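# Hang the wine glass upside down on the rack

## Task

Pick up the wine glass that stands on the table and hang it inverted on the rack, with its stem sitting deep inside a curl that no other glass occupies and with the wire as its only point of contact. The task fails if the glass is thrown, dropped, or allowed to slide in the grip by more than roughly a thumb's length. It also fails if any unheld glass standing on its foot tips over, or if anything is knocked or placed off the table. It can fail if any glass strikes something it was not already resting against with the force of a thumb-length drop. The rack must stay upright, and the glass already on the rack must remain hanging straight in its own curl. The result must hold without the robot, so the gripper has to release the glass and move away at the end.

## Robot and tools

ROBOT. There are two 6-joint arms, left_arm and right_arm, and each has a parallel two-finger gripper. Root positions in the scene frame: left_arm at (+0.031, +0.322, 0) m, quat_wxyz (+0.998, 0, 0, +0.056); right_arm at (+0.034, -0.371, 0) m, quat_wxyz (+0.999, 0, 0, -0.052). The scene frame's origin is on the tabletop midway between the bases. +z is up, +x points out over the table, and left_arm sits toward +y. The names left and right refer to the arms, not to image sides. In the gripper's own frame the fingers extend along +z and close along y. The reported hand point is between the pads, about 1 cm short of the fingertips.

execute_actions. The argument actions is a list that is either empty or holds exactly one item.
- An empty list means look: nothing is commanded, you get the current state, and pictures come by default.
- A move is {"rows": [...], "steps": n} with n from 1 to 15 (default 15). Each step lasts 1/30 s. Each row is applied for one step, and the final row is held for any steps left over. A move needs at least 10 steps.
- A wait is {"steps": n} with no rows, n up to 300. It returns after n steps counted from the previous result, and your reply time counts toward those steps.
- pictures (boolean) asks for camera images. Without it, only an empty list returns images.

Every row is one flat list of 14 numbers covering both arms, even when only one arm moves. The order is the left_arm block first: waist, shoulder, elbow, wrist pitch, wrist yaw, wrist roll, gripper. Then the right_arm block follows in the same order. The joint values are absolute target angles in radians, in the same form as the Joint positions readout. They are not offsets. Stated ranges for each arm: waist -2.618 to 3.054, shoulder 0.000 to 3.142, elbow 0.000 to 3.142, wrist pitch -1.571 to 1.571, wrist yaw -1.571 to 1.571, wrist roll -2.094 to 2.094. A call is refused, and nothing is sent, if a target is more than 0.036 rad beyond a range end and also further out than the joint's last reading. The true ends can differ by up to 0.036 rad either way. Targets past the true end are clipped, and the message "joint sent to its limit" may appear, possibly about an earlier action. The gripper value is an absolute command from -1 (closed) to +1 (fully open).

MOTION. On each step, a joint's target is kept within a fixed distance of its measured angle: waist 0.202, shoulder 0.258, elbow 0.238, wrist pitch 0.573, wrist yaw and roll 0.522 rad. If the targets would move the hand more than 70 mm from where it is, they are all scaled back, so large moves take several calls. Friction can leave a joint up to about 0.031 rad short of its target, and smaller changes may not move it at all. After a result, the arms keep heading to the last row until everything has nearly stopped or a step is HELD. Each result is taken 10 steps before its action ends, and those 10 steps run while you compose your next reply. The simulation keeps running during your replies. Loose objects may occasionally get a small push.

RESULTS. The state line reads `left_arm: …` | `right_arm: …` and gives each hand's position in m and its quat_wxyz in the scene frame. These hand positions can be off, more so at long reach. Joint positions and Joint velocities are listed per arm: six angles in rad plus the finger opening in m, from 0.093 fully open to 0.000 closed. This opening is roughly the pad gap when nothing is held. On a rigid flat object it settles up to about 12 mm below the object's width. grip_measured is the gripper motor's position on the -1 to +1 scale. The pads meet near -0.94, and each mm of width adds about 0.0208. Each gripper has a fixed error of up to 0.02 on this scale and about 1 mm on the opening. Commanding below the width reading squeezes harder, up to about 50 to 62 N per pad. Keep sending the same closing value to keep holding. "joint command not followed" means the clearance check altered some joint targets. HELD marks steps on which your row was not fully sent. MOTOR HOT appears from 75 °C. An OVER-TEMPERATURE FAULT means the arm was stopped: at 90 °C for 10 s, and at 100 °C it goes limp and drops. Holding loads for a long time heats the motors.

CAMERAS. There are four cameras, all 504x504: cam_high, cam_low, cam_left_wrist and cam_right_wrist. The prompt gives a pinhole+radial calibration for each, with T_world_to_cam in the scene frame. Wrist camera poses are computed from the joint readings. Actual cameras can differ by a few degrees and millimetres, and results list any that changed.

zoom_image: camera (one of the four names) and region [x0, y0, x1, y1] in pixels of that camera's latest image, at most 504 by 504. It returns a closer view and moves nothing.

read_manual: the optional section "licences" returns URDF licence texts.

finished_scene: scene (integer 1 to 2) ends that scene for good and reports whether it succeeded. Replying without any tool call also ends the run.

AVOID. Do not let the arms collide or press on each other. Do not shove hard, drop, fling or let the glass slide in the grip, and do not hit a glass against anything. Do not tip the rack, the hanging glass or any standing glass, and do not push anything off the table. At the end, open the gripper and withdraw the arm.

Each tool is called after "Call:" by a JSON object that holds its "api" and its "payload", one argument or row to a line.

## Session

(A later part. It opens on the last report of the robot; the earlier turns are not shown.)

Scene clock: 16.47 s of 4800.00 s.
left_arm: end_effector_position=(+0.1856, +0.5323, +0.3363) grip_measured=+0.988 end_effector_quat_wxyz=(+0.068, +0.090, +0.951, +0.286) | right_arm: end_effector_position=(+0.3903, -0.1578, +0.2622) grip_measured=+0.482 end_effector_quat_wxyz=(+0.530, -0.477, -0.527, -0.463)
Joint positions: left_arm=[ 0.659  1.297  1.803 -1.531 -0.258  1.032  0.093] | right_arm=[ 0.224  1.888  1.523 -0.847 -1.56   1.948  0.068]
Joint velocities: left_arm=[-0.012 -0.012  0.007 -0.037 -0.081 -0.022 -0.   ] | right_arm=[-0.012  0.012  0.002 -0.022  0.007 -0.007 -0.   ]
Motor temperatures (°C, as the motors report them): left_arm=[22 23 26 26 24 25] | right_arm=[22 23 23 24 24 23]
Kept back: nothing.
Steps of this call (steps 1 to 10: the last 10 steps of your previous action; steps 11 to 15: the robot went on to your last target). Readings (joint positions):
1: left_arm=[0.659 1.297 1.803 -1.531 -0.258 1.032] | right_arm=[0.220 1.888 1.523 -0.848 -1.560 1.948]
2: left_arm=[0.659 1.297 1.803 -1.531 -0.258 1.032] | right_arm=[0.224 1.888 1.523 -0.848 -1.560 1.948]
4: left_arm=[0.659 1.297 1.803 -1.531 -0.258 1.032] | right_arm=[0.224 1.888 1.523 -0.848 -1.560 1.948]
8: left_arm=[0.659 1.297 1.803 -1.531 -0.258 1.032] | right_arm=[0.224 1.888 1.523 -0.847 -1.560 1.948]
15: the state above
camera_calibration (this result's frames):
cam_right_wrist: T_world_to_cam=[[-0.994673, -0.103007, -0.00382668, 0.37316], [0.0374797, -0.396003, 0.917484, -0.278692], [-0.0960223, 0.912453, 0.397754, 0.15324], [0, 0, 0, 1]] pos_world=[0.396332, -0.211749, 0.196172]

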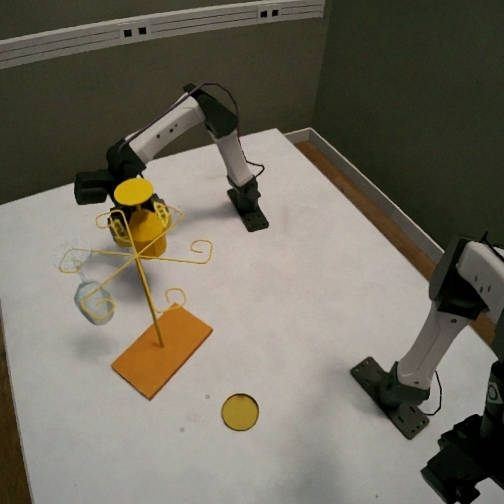

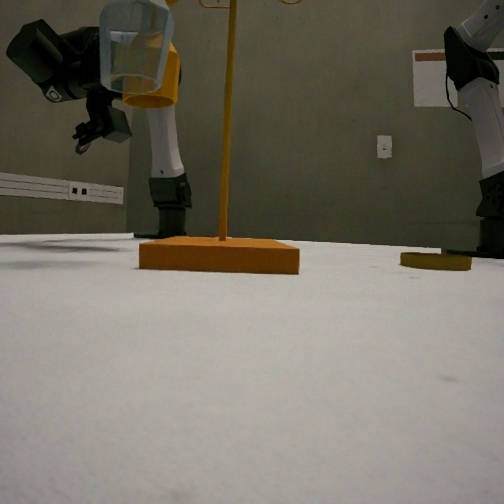

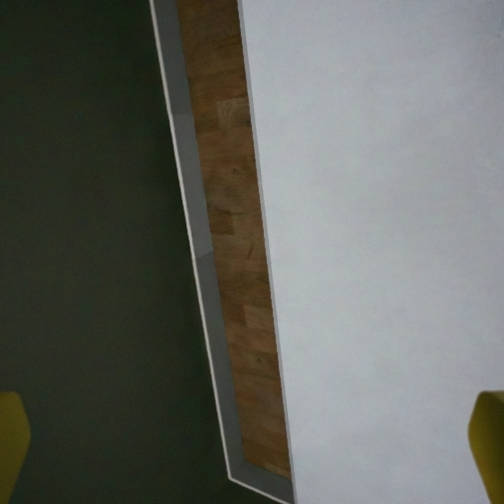

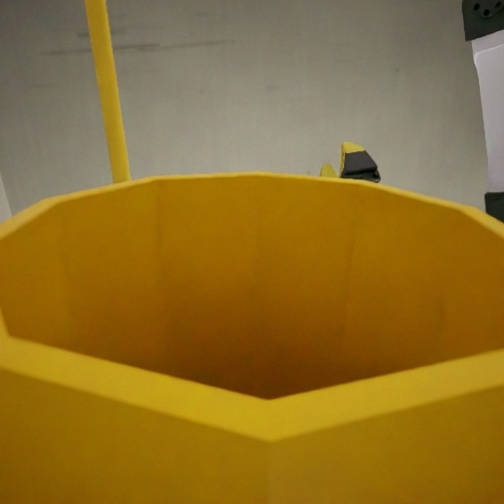

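Call:
{"api": "execute_actions", "payload": {
  "actions": [
    {"rows":[[0.659,1.297,1.803,-1.531,-0.258,1.032,1,0.29,1.97,1.64,-0.87,-1.57,1.94,0.25]]}
  ]
}}

Call:
{"api": "execute_actions", "payload": {
  "actions": [
    {"rows":[[0.659,1.297,1.803,-1.531,-0.258,1.032,1,0.36,2.04,1.74,-0.89,-1.57,1.94,0.25]]}
  ]
}}

Call:
{"api": "execute_actions", "payload": {
  "actions": [
    {"steps":15}
  ],
  "pictures": true
}}

Call:
{"api": "zoom_image", "payload": {
  "camera": "cam_high",
  "region": [80, 160, 220, 280]
}}

Scene clock: 17.03 s of 4800.00 s.
left_arm: end_effector_position=(+0.1856, +0.5323, +0.3363) grip_measured=+0.988 end_effector_quat_wxyz=(+0.068, +0.090, +0.951, +0.286) | right_arm: end_effector_position=(+0.3958, -0.1344, +0.2624) grip_measured=+0.482 end_effector_quat_wxyz=(+0.540, -0.458, -0.543, -0.451)
Joint positions: left_arm=[ 0.659  1.297  1.803 -1.531 -0.258  1.032  0.093] | right_arm=[ 0.281  1.957  1.617 -0.861 -1.56   1.947  0.068]
Joint velocities: left_arm=[-0.017  0.007  0.007 -0.007  0.037 -0.037 -0.   ] | right_arm=[ 0.286  0.144  0.022 -0.007 -0.007 -0.007  0.001]
Motor temperatures (°C, as the motors report them): left_arm=[22 23 26 26 24 25] | right_arm=[22 23 23 24 24 23]
Steps of this call (steps 1 to 12: the robot went on to your last target; steps 13 to 17: the first 5 steps of this action). Readings (joint positions):
13: left_arm=[0.659 1.297 1.803 -1.531 -0.258 1.032] | right_arm=[0.230 1.899 1.543 -0.861 -1.560 1.947]
14: left_arm=[0.659 1.297 1.803 -1.531 -0.258 1.032] | right_arm=[0.242 1.920 1.575 -0.864 -1.560 1.947]
16: left_arm=[0.659 1.297 1.803 -1.531 -0.258 1.032] | right_arm=[0.270 1.950 1.613 -0.861 -1.560 1.947]
17: the state above

Scene clock: 17.53 s of 4800.00 s.
left_arm: end_effector_position=(+0.1856, +0.5323, +0.3363) grip_measured=+0.988 end_effector_quat_wxyz=(+0.068, +0.090, +0.951, +0.286) | right_arm: end_effector_position=(+0.3967, -0.1056, +0.2619) grip_measured=+0.482 end_effector_quat_wxyz=(+0.553, -0.437, -0.561, -0.435)
Joint positions: left_arm=[ 0.659  1.297  1.803 -1.531 -0.258  1.032  0.093] | right_arm=[ 0.35   2.028  1.716 -0.879 -1.56   1.946  0.068]
Joint velocities: left_arm=[ 0.002  0.002 -0.007 -0.007 -0.066 -0.022 -0.001] | right_arm=[ 0.281  0.115  0.061 -0.125 -0.022 -0.037  0.001]
Motor temperatures (°C, as the motors report them): left_arm=[22 23 26 26 24 25] | right_arm=[22 24 23 24 24 23]
Steps of this call (steps 1 to 10: the last 10 steps of your previous action; steps 11 to 15: the first 5 steps of this action). Readings (joint positions):
11: left_arm=[0.659 1.297 1.803 -1.531 -0.258 1.032] | right_arm=[0.299 1.976 1.638 -0.878 -1.560 1.946]
12: left_arm=[0.659 1.297 1.803 -1.531 -0.258 1.032] | right_arm=[0.310 1.996 1.673 -0.881 -1.560 1.946]
14: left_arm=[0.659 1.297 1.803 -1.531 -0.258 1.032] | right_arm=[0.338 2.023 1.712 -0.879 -1.560 1.946]
15: the state above

Scene clock: 18.03 s of 4800.00 s.
left_arm: end_effector_position=(+0.1856, +0.5323, +0.3363) grip_measured=+0.988 end_effector_quat_wxyz=(+0.068, +0.090, +0.951, +0.286) | right_arm: end_effector_position=(+0.3934, -0.1004, +0.2601) grip_measured=+0.482 end_effector_quat_wxyz=(+0.557, -0.435, -0.562, -0.429)
Joint positions: left_arm=[ 0.659  1.297  1.803 -1.531 -0.258  1.032  0.093] | right_arm=[ 0.364  2.033  1.717 -0.881 -1.56   1.946  0.068]
Joint velocities: left_arm=[ 0.002  0.002 -0.002  0.007 -0.051 -0.007  0.   ] | right_arm=[-0.002  0.017  0.002 -0.066 -0.037  0.022  0.001]
Motor temperatures (°C, as the motors report them): left_arm=[22 23 26 26 24 25] | right_arm=[22 24 23 24 24 23]
Kept back: nothing.
Steps of this call (steps 1 to 10: the last 10 steps of your previous action; steps 11 to 15: the robot went on to your last target). Readings (joint positions):
1: left_arm=[0.659 1.297 1.803 -1.531 -0.258 1.032] | right_arm=[0.358 2.030 1.717 -0.879 -1.560 1.946]
2: left_arm=[0.659 1.297 1.803 -1.531 -0.258 1.032] | right_arm=[0.363 2.032 1.717 -0.880 -1.560 1.946]
4: left_arm=[0.659 1.297 1.803 -1.531 -0.258 1.032] | right_arm=[0.365 2.033 1.717 -0.881 -1.560 1.946]
8: left_arm=[0.659 1.297 1.803 -1.531 -0.258 1.032] | right_arm=[0.364 2.033 1.717 -0.881 -1.560 1.946]
15: the state above
camera_calibration (this result's frames):
cam_right_wrist: T_world_to_cam=[[-0.970327, -0.24101, -0.0194698, 0.362771], [0.0785239, -0.390252, 0.917353, -0.26973], [-0.228689, 0.888604, 0.397597, 0.151764], [0, 0, 0, 1]] pos_world=[0.407894, -0.152689, 0.19416]

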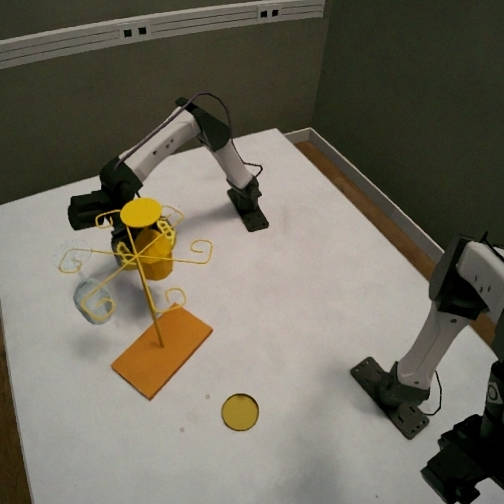

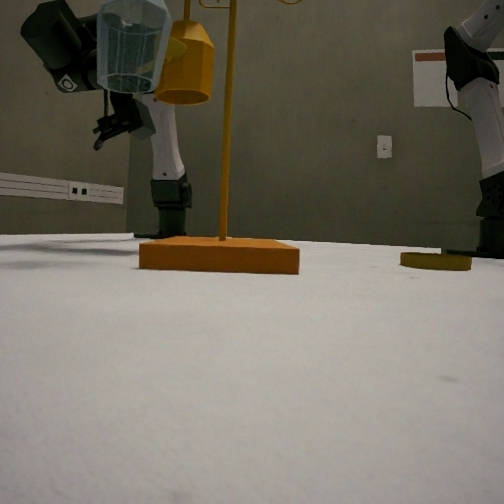

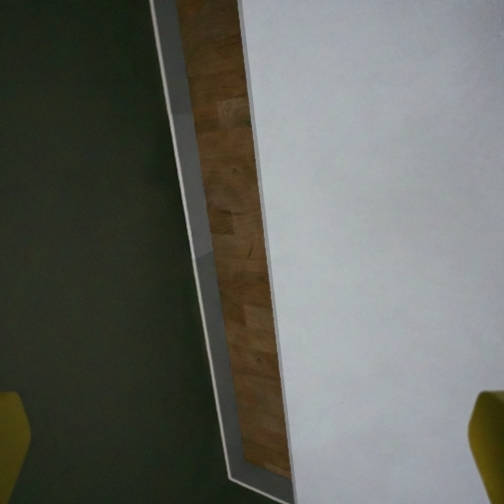

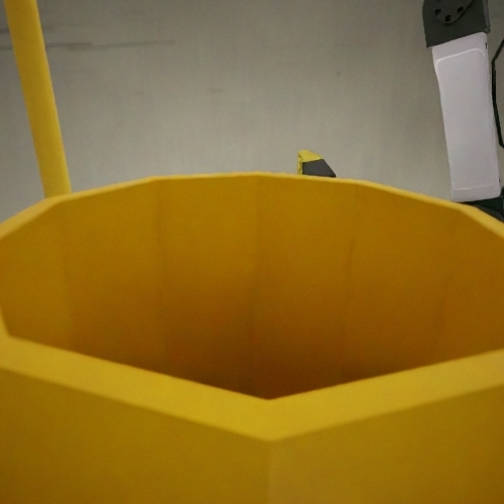

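Region (80, 160, 220, 280) of cam_high's 504x504 image, scaled by 3.600, with more detail than that image has; it fills the top 432 rows of this view, and the rest is white.

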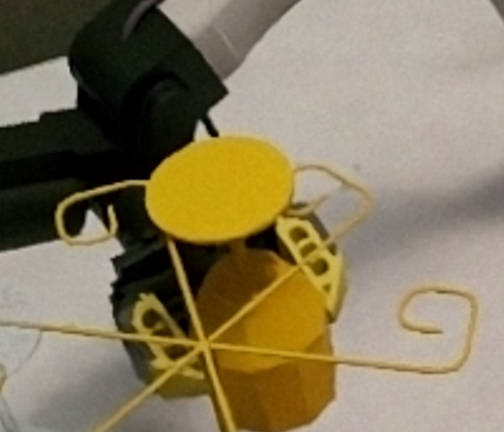

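Call:
{"api": "execute_actions", "payload": {
  "actions": [
    {"rows":[[0.659,1.297,1.803,-1.531,-0.258,1.032,1,0.42,2.04,1.74,-0.89,-1.57,1.94,0.25]]}
  ]
}}

Call:
{"api": "execute_actions", "payload": {
  "actions": [
    {"rows":[[0.659,1.297,1.803,-1.531,-0.258,1.032,1,0.42,1.94,1.59,-0.84,-1.57,1.94,0.25]]}
  ]
}}

Call:
{"api": "execute_actions", "payload": {
  "actions": [
    {"steps":15}
  ],
  "pictures": true
}}

Call:
{"api": "zoom_image", "payload": {
  "camera": "cam_high",
  "region": [80, 160, 220, 280]
}}

Call:
{"api": "zoom_image", "payload": {
  "camera": "cam_low",
  "region": [170, 0, 270, 50]
}}

Scene clock: 18.93 s of 4800.00 s.
left_arm: end_effector_position=(+0.1856, +0.5323, +0.3363) grip_measured=+0.988 end_effector_quat_wxyz=(+0.068, +0.090, +0.951, +0.286) | right_arm: end_effector_position=(+0.3807, -0.0842, +0.2601) grip_measured=+0.482 end_effector_quat_wxyz=(+0.567, -0.422, -0.572, -0.416)
Joint positions: left_arm=[ 0.659  1.297  1.803 -1.531 -0.258  1.032  0.093] | right_arm=[ 0.41   2.033  1.717 -0.881 -1.56   1.946  0.068]
Joint velocities: left_arm=[-0.002  0.012 -0.017  0.037 -0.051  0.007 -0.   ] | right_arm=[ 0.271 -0.012  0.012  0.095  0.051  0.051 -0.   ]
Motor temperatures (°C, as the motors report them): left_arm=[22 23 26 26 24 25] | right_arm=[22 24 23 24 24 23]
Steps of this call (steps 1 to 15: the robot went on to your last target; steps 16 to 22: nothing new was sent; steps 23 to 27: the first 5 steps of this action). Readings (joint positions):
23: left_arm=[0.659 1.297 1.803 -1.531 -0.258 1.032] | right_arm=[0.368 2.033 1.717 -0.881 -1.560 1.946]
24: left_arm=[0.659 1.297 1.803 -1.531 -0.258 1.032] | right_arm=[0.376 2.033 1.717 -0.881 -1.560 1.946]
26: left_arm=[0.659 1.297 1.803 -1.531 -0.258 1.032] | right_arm=[0.400 2.033 1.717 -0.881 -1.560 1.946]
27: the state above

Scene clock: 19.43 s of 4800.00 s.
left_arm: end_effector_position=(+0.1856, +0.5323, +0.3363) grip_measured=+0.988 end_effector_quat_wxyz=(+0.068, +0.090, +0.951, +0.286) | right_arm: end_effector_position=(+0.3591, -0.0863, +0.2596) grip_measured=+0.482 end_effector_quat_wxyz=(+0.576, -0.422, -0.569, -0.408)
Joint positions: left_arm=[ 0.659  1.297  1.803 -1.531 -0.258  1.032  0.093] | right_arm=[ 0.421  1.962  1.611 -0.862 -1.566  1.951  0.068]
Joint velocities: left_arm=[ 0.002  0.012 -0.007 -0.007 -0.051 -0.037  0.   ] | right_arm=[-0.022 -0.129 -0.129 -0.066 -0.022  0.007 -0.   ]
Motor temperatures (°C, as the motors report them): left_arm=[22 23 26 26 24 25] | right_arm=[22 24 23 24 24 23]
Steps of this call (steps 1 to 10: the last 10 steps of your previous action; steps 11 to 15: the first 5 steps of this action). Readings (joint positions):
11: left_arm=[0.659 1.297 1.803 -1.531 -0.258 1.032] | right_arm=[0.423 2.020 1.693 -0.863 -1.559 1.946]
12: left_arm=[0.659 1.297 1.803 -1.531 -0.258 1.032] | right_arm=[0.421 1.999 1.658 -0.861 -1.566 1.952]
14: left_arm=[0.659 1.297 1.803 -1.531 -0.258 1.032] | right_arm=[0.421 1.969 1.617 -0.862 -1.566 1.952]
15: the state above

Scene clock: 19.93 s of 4800.00 s.
left_arm: end_effector_position=(+0.1856, +0.5323, +0.3363) grip_measured=+0.988 end_effector_quat_wxyz=(+0.068, +0.090, +0.951, +0.286) | right_arm: end_effector_position=(+0.3583, -0.0865, +0.2590) grip_measured=+0.482 end_effector_quat_wxyz=(+0.575, -0.421, -0.570, -0.409)
Joint positions: left_arm=[ 0.659  1.297  1.803 -1.531 -0.258  1.032  0.093] | right_arm=[ 0.421  1.959  1.604 -0.857 -1.566  1.948  0.068]
Joint velocities: left_arm=[-0.002 -0.012  0.002  0.007  0.007 -0.022 -0.   ] | right_arm=[-0.022 -0.012  0.002 -0.081  0.007 -0.022 -0.001]
Motor temperatures (°C, as the motors report them): left_arm=[22 23 26 26 24 25] | right_arm=[22 24 23 24 24 23]
Kept back: nothing.
Steps of this call (steps 1 to 10: the last 10 steps of your previous action; steps 11 to 15: the robot went on to your last target). Readings (joint positions):
1: left_arm=[0.659 1.297 1.803 -1.531 -0.258 1.032] | right_arm=[0.421 1.959 1.608 -0.861 -1.566 1.951]
2: left_arm=[0.659 1.297 1.803 -1.531 -0.258 1.032] | right_arm=[0.421 1.959 1.607 -0.861 -1.566 1.950]
4: left_arm=[0.659 1.297 1.803 -1.531 -0.258 1.032] | right_arm=[0.421 1.959 1.606 -0.859 -1.566 1.949]
8: left_arm=[0.659 1.297 1.803 -1.531 -0.258 1.032] | right_arm=[0.421 1.959 1.604 -0.858 -1.566 1.948]
15: the state above
All arms were judged still, so your last target was given up. Only a new action makes them travel on or press farther. Fingers that are still opening or closing keep moving.
camera_calibration (this result's frames):
cam_right_wrist: T_world_to_cam=[[-0.954543, -0.298053, -0.00336392, 0.317244], [0.116978, -0.384964, 0.915488, -0.273388], [-0.274159, 0.87348, 0.402331, 0.145639], [0, 0, 0, 1]] pos_world=[0.374732, -0.137902, 0.192755]

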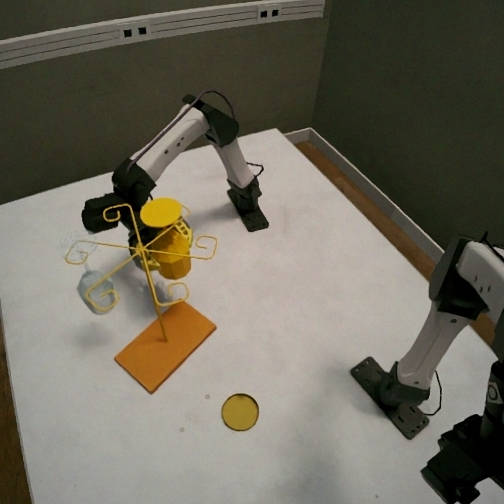

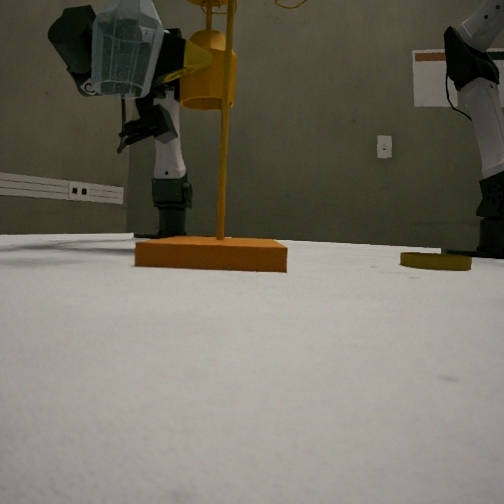

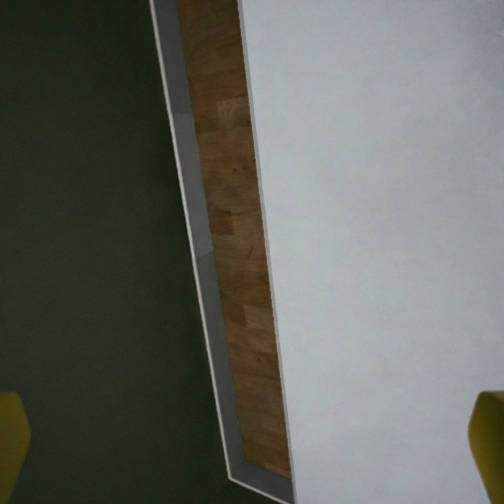

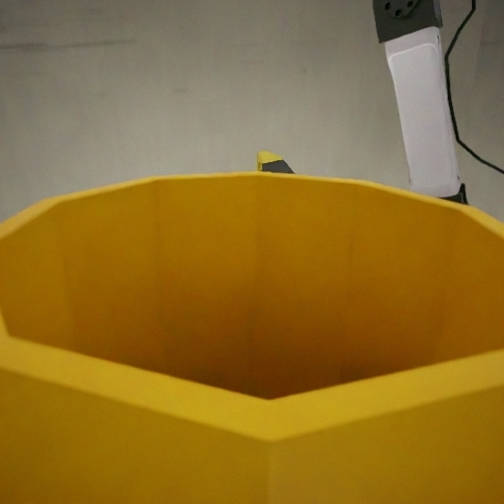

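Region (80, 160, 220, 280) of cam_high's 504x504 image, scaled by 3.600, with more detail than that image has; it fills the top 432 rows of this view, and the rest is white.

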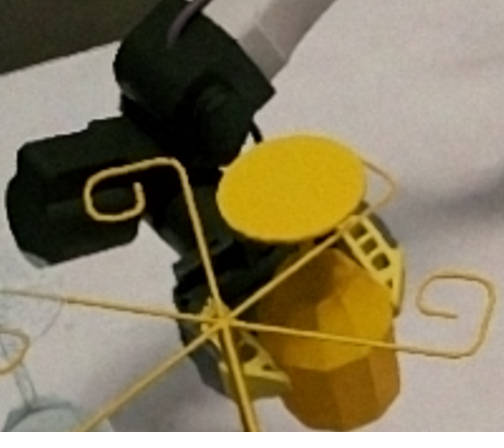

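Region (170, 0, 270, 50) of cam_low's 504x504 image, scaled by 5.040, with more detail than that image has.

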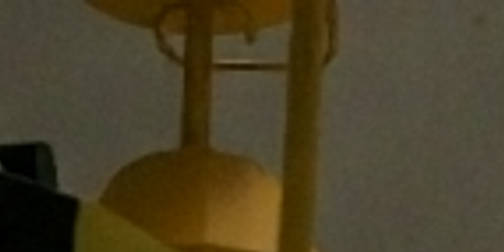

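Call:
{"api": "execute_actions", "payload": {
  "actions": [
    {"rows":[[0.659,1.297,1.803,-1.531,-0.258,1.032,1,0.42,2.0,1.68,-0.87,-1.57,1.94,0.25],[0.659,1.297,1.803,-1.531,-0.258,1.032,1,0.42,2.0,1.68,-0.87,-1.57,1.94,0.25],[0.659,1.297,1.803,-1.531,-0.258,1.032,1,0.465,2.0,1.68,-0.87,-1.57,1.94,0.25]]}
  ]
}}

Call:
{"api": "execute_actions", "payload": {
  "actions": [
    {"steps":15}
  ],
  "pictures": true
}}

Call:
{"api": "zoom_image", "payload": {
  "camera": "cam_high",
  "region": [80, 160, 220, 280]
}}

Call:
{"api": "zoom_image", "payload": {
  "camera": "cam_low",
  "region": [170, 0, 270, 50]
}}

Scene clock: 20.73 s of 4800.00 s.
left_arm: end_effector_position=(+0.1856, +0.5323, +0.3363) grip_measured=+0.988 end_effector_quat_wxyz=(+0.068, +0.090, +0.951, +0.286) | right_arm: end_effector_position=(+0.3618, -0.0781, +0.2617) grip_measured=+0.482 end_effector_quat_wxyz=(+0.575, -0.412, -0.577, -0.408)
Joint positions: left_arm=[ 0.659  1.297  1.803 -1.531 -0.258  1.032  0.093] | right_arm=[ 0.439  1.989  1.656 -0.866 -1.565  1.947  0.068]
Joint velocities: left_arm=[ 0.007  0.037 -0.002 -0.022 -0.022 -0.066 -0.   ] | right_arm=[ 0.266  0.032  0.022  0.007 -0.022  0.051  0.   ]
Motor temperatures (°C, as the motors report them): left_arm=[22 23 26 27 24 25] | right_arm=[22 24 23 24 24 23]
Steps of this call (steps 1 to 19: nothing new was sent; steps 20 to 24: the first 5 steps of this action). Readings (joint positions):
20: left_arm=[0.659 1.297 1.803 -1.531 -0.258 1.032] | right_arm=[0.421 1.964 1.614 -0.864 -1.565 1.947]
21: left_arm=[0.659 1.297 1.803 -1.531 -0.258 1.032] | right_arm=[0.421 1.974 1.632 -0.866 -1.565 1.947]
23: left_arm=[0.659 1.297 1.803 -1.531 -0.258 1.032] | right_arm=[0.430 1.986 1.653 -0.866 -1.565 1.947]
24: the state above

Scene clock: 21.23 s of 4800.00 s.
left_arm: end_effector_position=(+0.1856, +0.5323, +0.3363) grip_measured=+0.988 end_effector_quat_wxyz=(+0.068, +0.090, +0.951, +0.286) | right_arm: end_effector_position=(+0.3542, -0.0695, +0.2614) grip_measured=+0.482 end_effector_quat_wxyz=(+0.581, -0.405, -0.582, -0.400)
Joint positions: left_arm=[ 0.659  1.297  1.803 -1.531 -0.258  1.032  0.093] | right_arm=[ 0.465  1.99   1.657 -0.866 -1.565  1.947  0.068]
Joint velocities: left_arm=[ 0.032 -0.012  0.027  0.037 -0.007  0.022  0.   ] | right_arm=[-0.002 -0.007  0.027 -0.022  0.007 -0.081 -0.001]
Motor temperatures (°C, as the motors report them): left_arm=[22 23 26 27 24 25] | right_arm=[22 24 23 24 24 23]
Kept back: nothing.
Steps of this call (steps 1 to 10: the last 10 steps of your previous action; steps 11 to 15: the robot went on to your last target). Readings (joint positions):
1: left_arm=[0.659 1.297 1.803 -1.531 -0.258 1.032] | right_arm=[0.448 1.989 1.657 -0.866 -1.565 1.947]
2: left_arm=[0.659 1.297 1.803 -1.531 -0.258 1.032] | right_arm=[0.455 1.990 1.657 -0.866 -1.565 1.947]
4: left_arm=[0.659 1.297 1.803 -1.531 -0.258 1.032] | right_arm=[0.464 1.990 1.657 -0.866 -1.565 1.947]
8: left_arm=[0.659 1.297 1.803 -1.531 -0.258 1.032] | right_arm=[0.465 1.990 1.657 -0.866 -1.565 1.947]
15: the state above
camera_calibration (this result's frames):
cam_right_wrist: T_world_to_cam=[[-0.940647, -0.338975, -0.0167242, 0.314112], [0.121835, -0.383262, 0.915569, -0.270112], [-0.316764, 0.85919, 0.401813, 0.142905], [0, 0, 0, 1]] pos_world=[0.373645, -0.11983, 0.195138]

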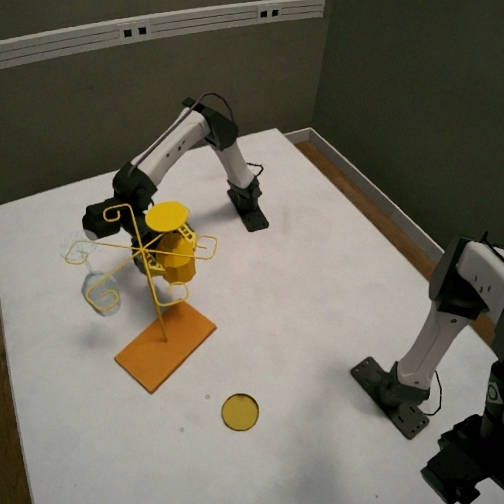

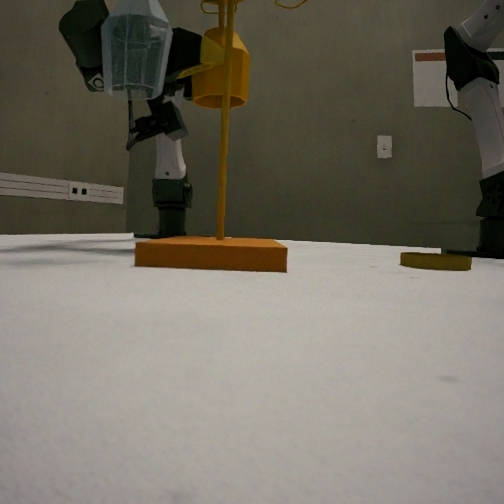

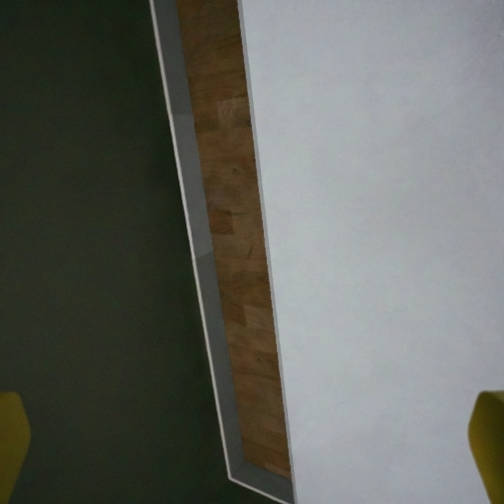

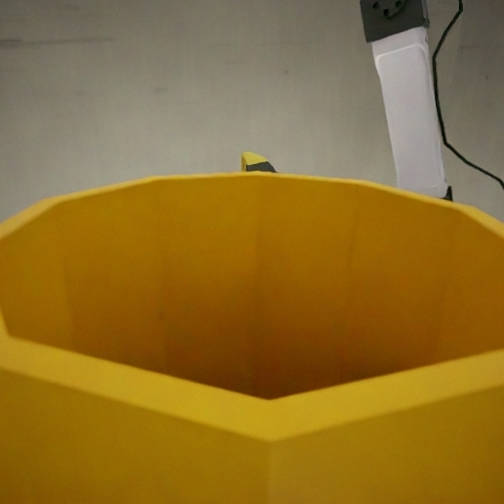

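Region (80, 160, 220, 280) of cam_high's 504x504 image, scaled by 3.600, with more detail than that image has; it fills the top 432 rows of this view, and the rest is white.

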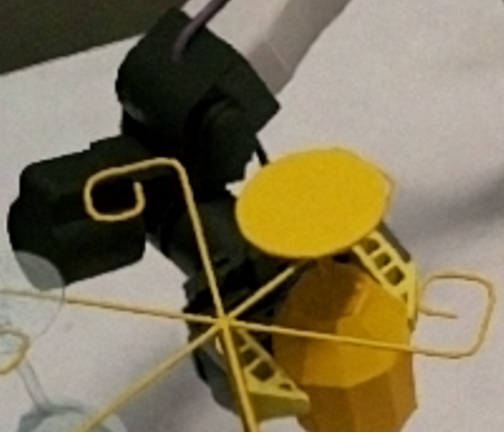

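Region (170, 0, 270, 50) of cam_low's 504x504 image, scaled by 5.040, with more detail than that image has.

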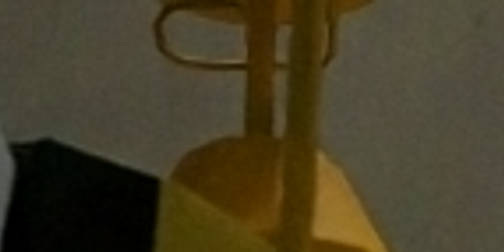

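A bit more right, then retract ~2.2cm.

Call:
{"api": "execute_actions", "payload": {
  "actions": [
    {"rows":[[0.659,1.297,1.803,-1.531,-0.258,1.032,1,0.488,2.0,1.68,-0.87,-1.57,1.94,0.25]]}
  ]
}}

Call:
{"api": "execute_actions", "payload": {
  "actions": [
    {"rows":[[0.659,1.297,1.803,-1.531,-0.258,1.032,1,0.488,1.93,1.59,-0.84,-1.57,1.94,0.25],[0.659,1.297,1.803,-1.531,-0.258,1.032,1,0.488,1.93,1.59,-0.84,-1.57,1.94,0.25],[0.659,1.297,1.803,-1.531,-0.258,1.032,1,0.488,1.88,1.52,-0.81,-1.57,1.94,0.25]]}
  ]
}}

Call:
{"api": "execute_actions", "payload": {
  "actions": [
    {"steps":15}
  ],
  "pictures": true
}}

Call:
{"api": "zoom_image", "payload": {
  "camera": "cam_high",
  "region": [80, 160, 220, 280]
}}

Call:
{"api": "zoom_image", "payload": {
  "camera": "cam_low",
  "region": [170, 0, 270, 50]
}}

Scene clock: 22.03 s of 4800.00 s.
left_arm: end_effector_position=(+0.1856, +0.5323, +0.3363) grip_measured=+0.988 end_effector_quat_wxyz=(+0.068, +0.090, +0.951, +0.286) | right_arm: end_effector_position=(+0.3498, -0.0649, +0.2614) grip_measured=+0.482 end_effector_quat_wxyz=(+0.583, -0.401, -0.585, -0.396)
Joint positions: left_arm=[ 0.659  1.297  1.803 -1.531 -0.258  1.032  0.093] | right_arm=[ 0.479  1.99   1.657 -0.866 -1.565  1.947  0.068]
Joint velocities: left_arm=[ 0.007 -0.007  0.002  0.007  0.022  0.022  0.   ] | right_arm=[ 0.1    0.002  0.027 -0.066 -0.051  0.007  0.001]
Motor temperatures (°C, as the motors report them): left_arm=[22 23 26 27 24 25] | right_arm=[22 25 23 24 24 23]
Steps of this call (steps 1 to 15: the robot went on to your last target; steps 16 to 19: nothing new was sent; steps 20 to 24: the first 5 steps of this action). Readings (joint positions):
20: left_arm=[0.659 1.297 1.803 -1.531 -0.258 1.032] | right_arm=[0.466 1.990 1.657 -0.866 -1.565 1.947]
21: left_arm=[0.659 1.297 1.803 -1.531 -0.258 1.032] | right_arm=[0.469 1.990 1.657 -0.866 -1.565 1.947]
23: left_arm=[0.659 1.297 1.803 -1.531 -0.258 1.032] | right_arm=[0.476 1.990 1.657 -0.866 -1.565 1.947]
24: the state above

Scene clock: 22.53 s of 4800.00 s.
left_arm: end_effector_position=(+0.1856, +0.5323, +0.3363) grip_measured=+0.988 end_effector_quat_wxyz=(+0.068, +0.090, +0.951, +0.286) | right_arm: end_effector_position=(+0.3306, -0.0708, +0.2579) grip_measured=+0.482 end_effector_quat_wxyz=(+0.586, -0.404, -0.584, -0.391)
Joint positions: left_arm=[ 0.659  1.297  1.803 -1.531 -0.258  1.032  0.093] | right_arm=[ 0.483  1.919  1.547 -0.842 -1.562  1.946  0.068]
Joint velocities: left_arm=[-0.007 -0.017 -0.022  0.007 -0.066 -0.037 -0.001] | right_arm=[-0.012 -0.379 -0.422 -0.022 -0.051  0.007  0.001]
Motor temperatures (°C, as the motors report them): left_arm=[22 23 26 27 24 25] | right_arm=[22 25 23 24 24 23]
Steps of this call (steps 1 to 10: the last 10 steps of your previous action; steps 11 to 15: the first 5 steps of this action). Readings (joint positions):
11: left_arm=[0.659 1.297 1.803 -1.531 -0.258 1.032] | right_arm=[0.483 1.984 1.646 -0.858 -1.564 1.947]
12: left_arm=[0.659 1.297 1.803 -1.531 -0.258 1.032] | right_arm=[0.483 1.973 1.628 -0.856 -1.564 1.947]
14: left_arm=[0.659 1.297 1.803 -1.531 -0.258 1.032] | right_arm=[0.483 1.935 1.568 -0.842 -1.562 1.946]
15: the state above

Scene clock: 23.03 s of 4800.00 s.
left_arm: end_effector_position=(+0.1856, +0.5323, +0.3363) grip_measured=+0.988 end_effector_quat_wxyz=(+0.068, +0.090, +0.951, +0.286) | right_arm: end_effector_position=(+0.3277, -0.0720, +0.2619) grip_measured=+0.482 end_effector_quat_wxyz=(+0.582, -0.398, -0.588, -0.397)
Joint positions: left_arm=[ 0.659  1.297  1.803 -1.531 -0.258  1.032  0.093] | right_arm=[ 0.483  1.899  1.534 -0.827 -1.562  1.946  0.068]
Joint velocities: left_arm=[-0.007 -0.012  0.002 -0.022 -0.007 -0.022 -0.   ] | right_arm=[-0.002 -0.007  0.017  0.022  0.022 -0.081 -0.001]
Motor temperatures (°C, as the motors report them): left_arm=[22 23 26 27 24 25] | right_arm=[22 25 23 24 24 23]
Kept back: nothing.
Steps of this call (steps 1 to 10: the last 10 steps of your previous action; steps 11 to 15: the robot went on to your last target). Readings (joint positions):
1: left_arm=[0.659 1.297 1.803 -1.531 -0.258 1.032] | right_arm=[0.483 1.909 1.537 -0.842 -1.562 1.946]
2: left_arm=[0.659 1.297 1.803 -1.531 -0.258 1.032] | right_arm=[0.483 1.904 1.534 -0.841 -1.562 1.946]
4: left_arm=[0.659 1.297 1.803 -1.531 -0.258 1.032] | right_arm=[0.483 1.899 1.534 -0.836 -1.562 1.946]
8: left_arm=[0.659 1.297 1.803 -1.531 -0.258 1.032] | right_arm=[0.483 1.899 1.534 -0.831 -1.562 1.946]
15: the state above
camera_calibration (this result's frames):
cam_right_wrist: T_world_to_cam=[[-0.934463, -0.355223, -0.024391, 0.287128], [0.121127, -0.381563, 0.916372, -0.268237], [-0.334823, 0.853362, 0.399583, 0.142555], [0, 0, 0, 1]] pos_world=[0.348532, -0.122006, 0.195846]

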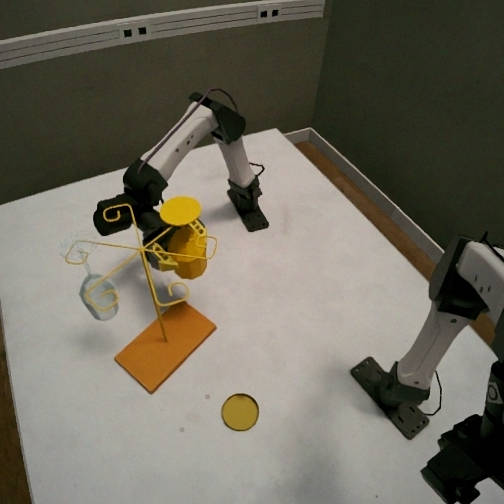

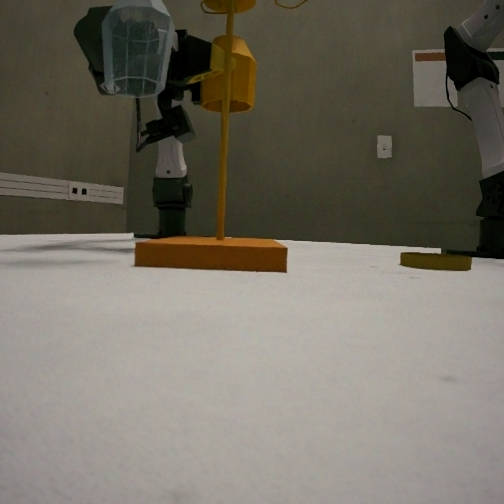

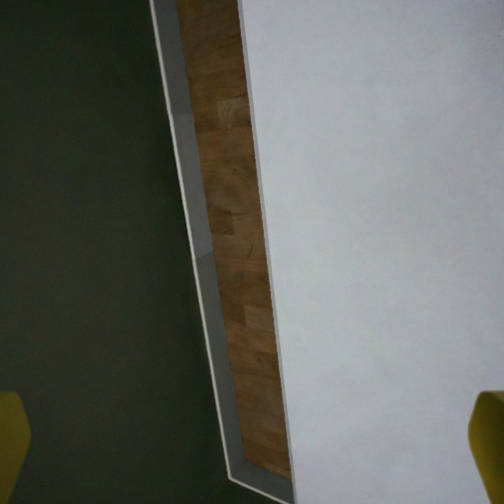

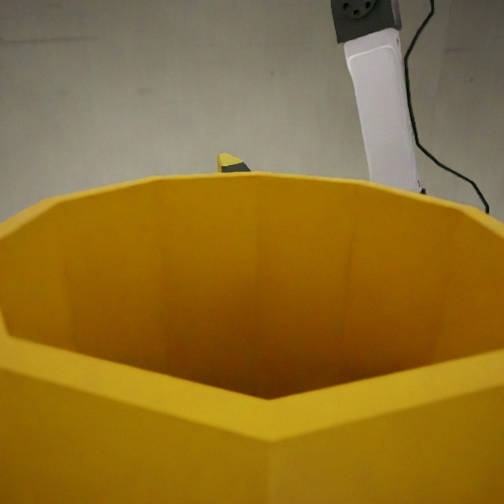

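Region (80, 160, 220, 280) of cam_high's 504x504 image, scaled by 3.600, with more detail than that image has; it fills the top 432 rows of this view, and the rest is white.

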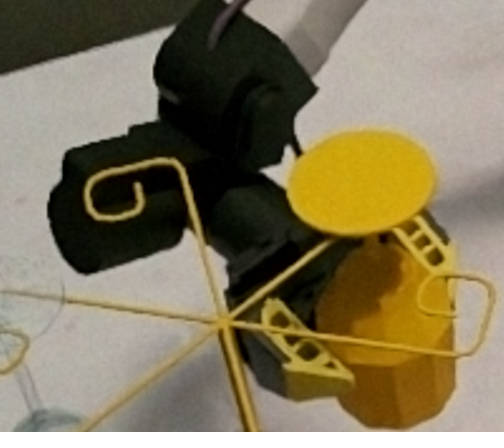

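Region (170, 0, 270, 50) of cam_low's 504x504 image, scaled by 5.040, with more detail than that image has.

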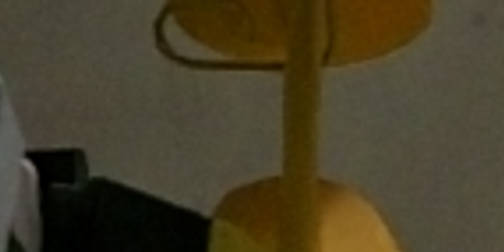

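Call:
{"api": "execute_actions", "payload": {
  "actions": [
    {"rows":[[0.659,1.297,1.803,-1.531,-0.258,1.032,1,0.455,1.84,1.465,-0.8,-1.57,1.94,0.25]]}
  ]
}}

Call:
{"api": "execute_actions", "payload": {
  "actions": [
    {"rows":[[0.659,1.297,1.803,-1.531,-0.258,1.032,1,0.415,1.84,1.465,-0.8,-1.57,1.94,0.25]]}
  ]
}}

Call:
{"api": "execute_actions", "payload": {
  "actions": [
    {"steps":15}
  ],
  "pictures": true
}}

Call:
{"api": "zoom_image", "payload": {
  "camera": "cam_low",
  "region": [170, 0, 270, 50]
}}

Scene clock: 23.93 s of 4800.00 s.
left_arm: end_effector_position=(+0.1856, +0.5323, +0.3363) grip_measured=+0.988 end_effector_quat_wxyz=(+0.068, +0.090, +0.951, +0.286) | right_arm: end_effector_position=(+0.3243, -0.0817, +0.2595) grip_measured=+0.482 end_effector_quat_wxyz=(+0.579, -0.407, -0.582, -0.400)
Joint positions: left_arm=[ 0.659  1.297  1.803 -1.531 -0.258  1.032  0.093] | right_arm=[ 0.463  1.864  1.479 -0.816 -1.562  1.946  0.068]
Joint velocities: left_arm=[-0.002 -0.032 -0.007  0.022  0.007  0.022 -0.   ] | right_arm=[-0.09  -0.051 -0.046 -0.051  0.007  0.051 -0.001]
Motor temperatures (°C, as the motors report them): left_arm=[22 23 26 27 24 25] | right_arm=[22 25 23 24 24 23]
Steps of this call (steps 1 to 15: the robot went on to your last target; steps 16 to 22: nothing new was sent; steps 23 to 27: the first 5 steps of this action). Readings (joint positions):
23: left_arm=[0.659 1.297 1.803 -1.531 -0.258 1.032] | right_arm=[0.481 1.893 1.523 -0.818 -1.562 1.946]
24: left_arm=[0.659 1.297 1.803 -1.531 -0.258 1.032] | right_arm=[0.477 1.882 1.505 -0.816 -1.562 1.946]
26: left_arm=[0.659 1.297 1.803 -1.531 -0.258 1.032] | right_arm=[0.466 1.867 1.482 -0.816 -1.562 1.946]
27: the state above

Scene clock: 24.43 s of 4800.00 s.
left_arm: end_effector_position=(+0.1856, +0.5323, +0.3363) grip_measured=+0.988 end_effector_quat_wxyz=(+0.068, +0.090, +0.951, +0.286) | right_arm: end_effector_position=(+0.3346, -0.0927, +0.2601) grip_measured=+0.482 end_effector_quat_wxyz=(+0.571, -0.416, -0.575, -0.412)
Joint positions: left_arm=[ 0.659  1.297  1.803 -1.531 -0.258  1.032  0.093] | right_arm=[ 0.426  1.862  1.479 -0.815 -1.561  1.944  0.068]
Joint velocities: left_arm=[-0.002 -0.007 -0.012 -0.095 -0.022  0.066  0.   ] | right_arm=[-0.154 -0.002 -0.002  0.022 -0.022 -0.022  0.001]
Motor temperatures (°C, as the motors report them): left_arm=[22 23 26 27 24 25] | right_arm=[22 25 23 24 24 23]
Steps of this call (steps 1 to 10: the last 10 steps of your previous action; steps 11 to 15: the first 5 steps of this action). Readings (joint positions):
11: left_arm=[0.659 1.297 1.803 -1.531 -0.258 1.032] | right_arm=[0.456 1.862 1.479 -0.816 -1.562 1.946]
12: left_arm=[0.659 1.297 1.803 -1.531 -0.258 1.032] | right_arm=[0.449 1.862 1.479 -0.816 -1.561 1.944]
14: left_arm=[0.659 1.297 1.803 -1.531 -0.258 1.032] | right_arm=[0.432 1.862 1.479 -0.815 -1.561 1.944]
15: the state above

Scene clock: 24.93 s of 4800.00 s.
left_arm: end_effector_position=(+0.1856, +0.5323, +0.3363) grip_measured=+0.988 end_effector_quat_wxyz=(+0.068, +0.090, +0.951, +0.286) | right_arm: end_effector_position=(+0.3364, -0.0946, +0.2600) grip_measured=+0.482 end_effector_quat_wxyz=(+0.569, -0.418, -0.574, -0.414)
Joint positions: left_arm=[ 0.659  1.297  1.803 -1.531 -0.258  1.032  0.093] | right_arm=[ 0.419  1.862  1.479 -0.815 -1.561  1.944  0.068]
Joint velocities: left_arm=[-0.007  0.017 -0.012  0.037 -0.007 -0.007  0.   ] | right_arm=[-0.022 -0.007 -0.027 -0.095 -0.037 -0.037 -0.   ]
Motor temperatures (°C, as the motors report them): left_arm=[22 23 26 27 24 25] | right_arm=[22 25 23 24 24 23]
Kept back: nothing.
Steps of this call (steps 1 to 10: the last 10 steps of your previous action; steps 11 to 15: the robot went on to your last target). Readings (joint positions):
1: left_arm=[0.659 1.297 1.803 -1.531 -0.258 1.032] | right_arm=[0.421 1.862 1.479 -0.815 -1.561 1.944]
2: left_arm=[0.659 1.297 1.803 -1.531 -0.258 1.032] | right_arm=[0.419 1.862 1.479 -0.815 -1.561 1.944]
4: left_arm=[0.659 1.297 1.803 -1.531 -0.258 1.032] | right_arm=[0.419 1.862 1.479 -0.815 -1.561 1.944]
8: left_arm=[0.659 1.297 1.803 -1.531 -0.258 1.032] | right_arm=[0.419 1.862 1.479 -0.815 -1.561 1.944]
15: the state above
All arms were judged still, so your last target was given up. Only a new action makes them travel on or press farther. Fingers that are still opening or closing keep moving.
camera_calibration (this result's frames):
cam_right_wrist: T_world_to_cam=[[-0.955479, -0.294312, -0.0209769, 0.299196], [0.0989726, -0.386664, 0.916894, -0.269312], [-0.277964, 0.873997, 0.398579, 0.148634], [0, 0, 0, 1]] pos_world=[0.353845, -0.145982, 0.193964]

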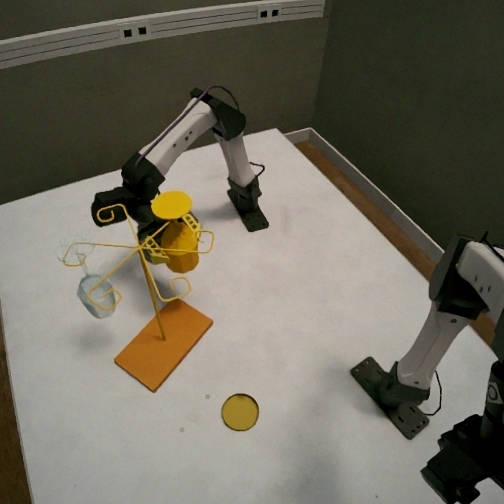

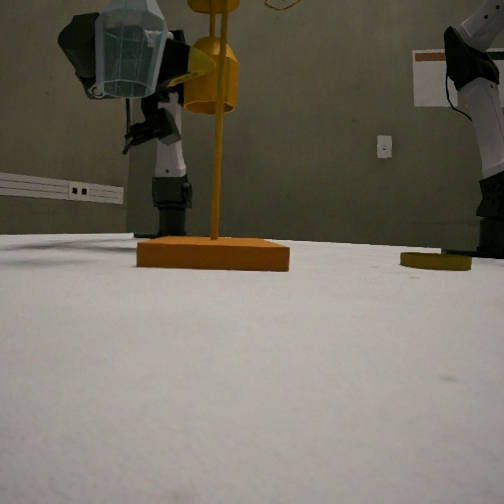

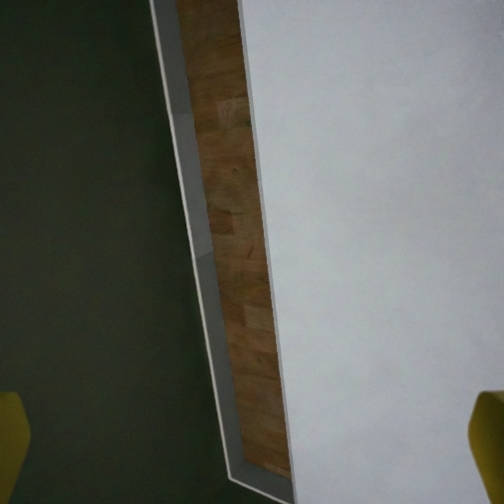

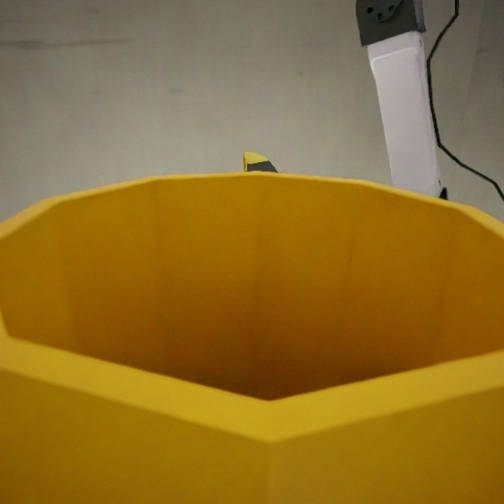

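Region (170, 0, 270, 50) of cam_low's 504x504 image, scaled by 5.040, with more detail than that image has.

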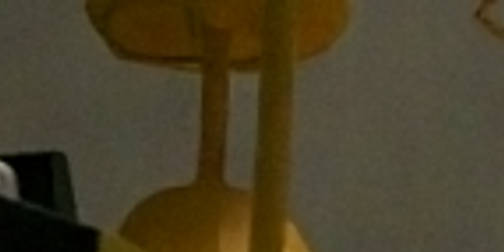

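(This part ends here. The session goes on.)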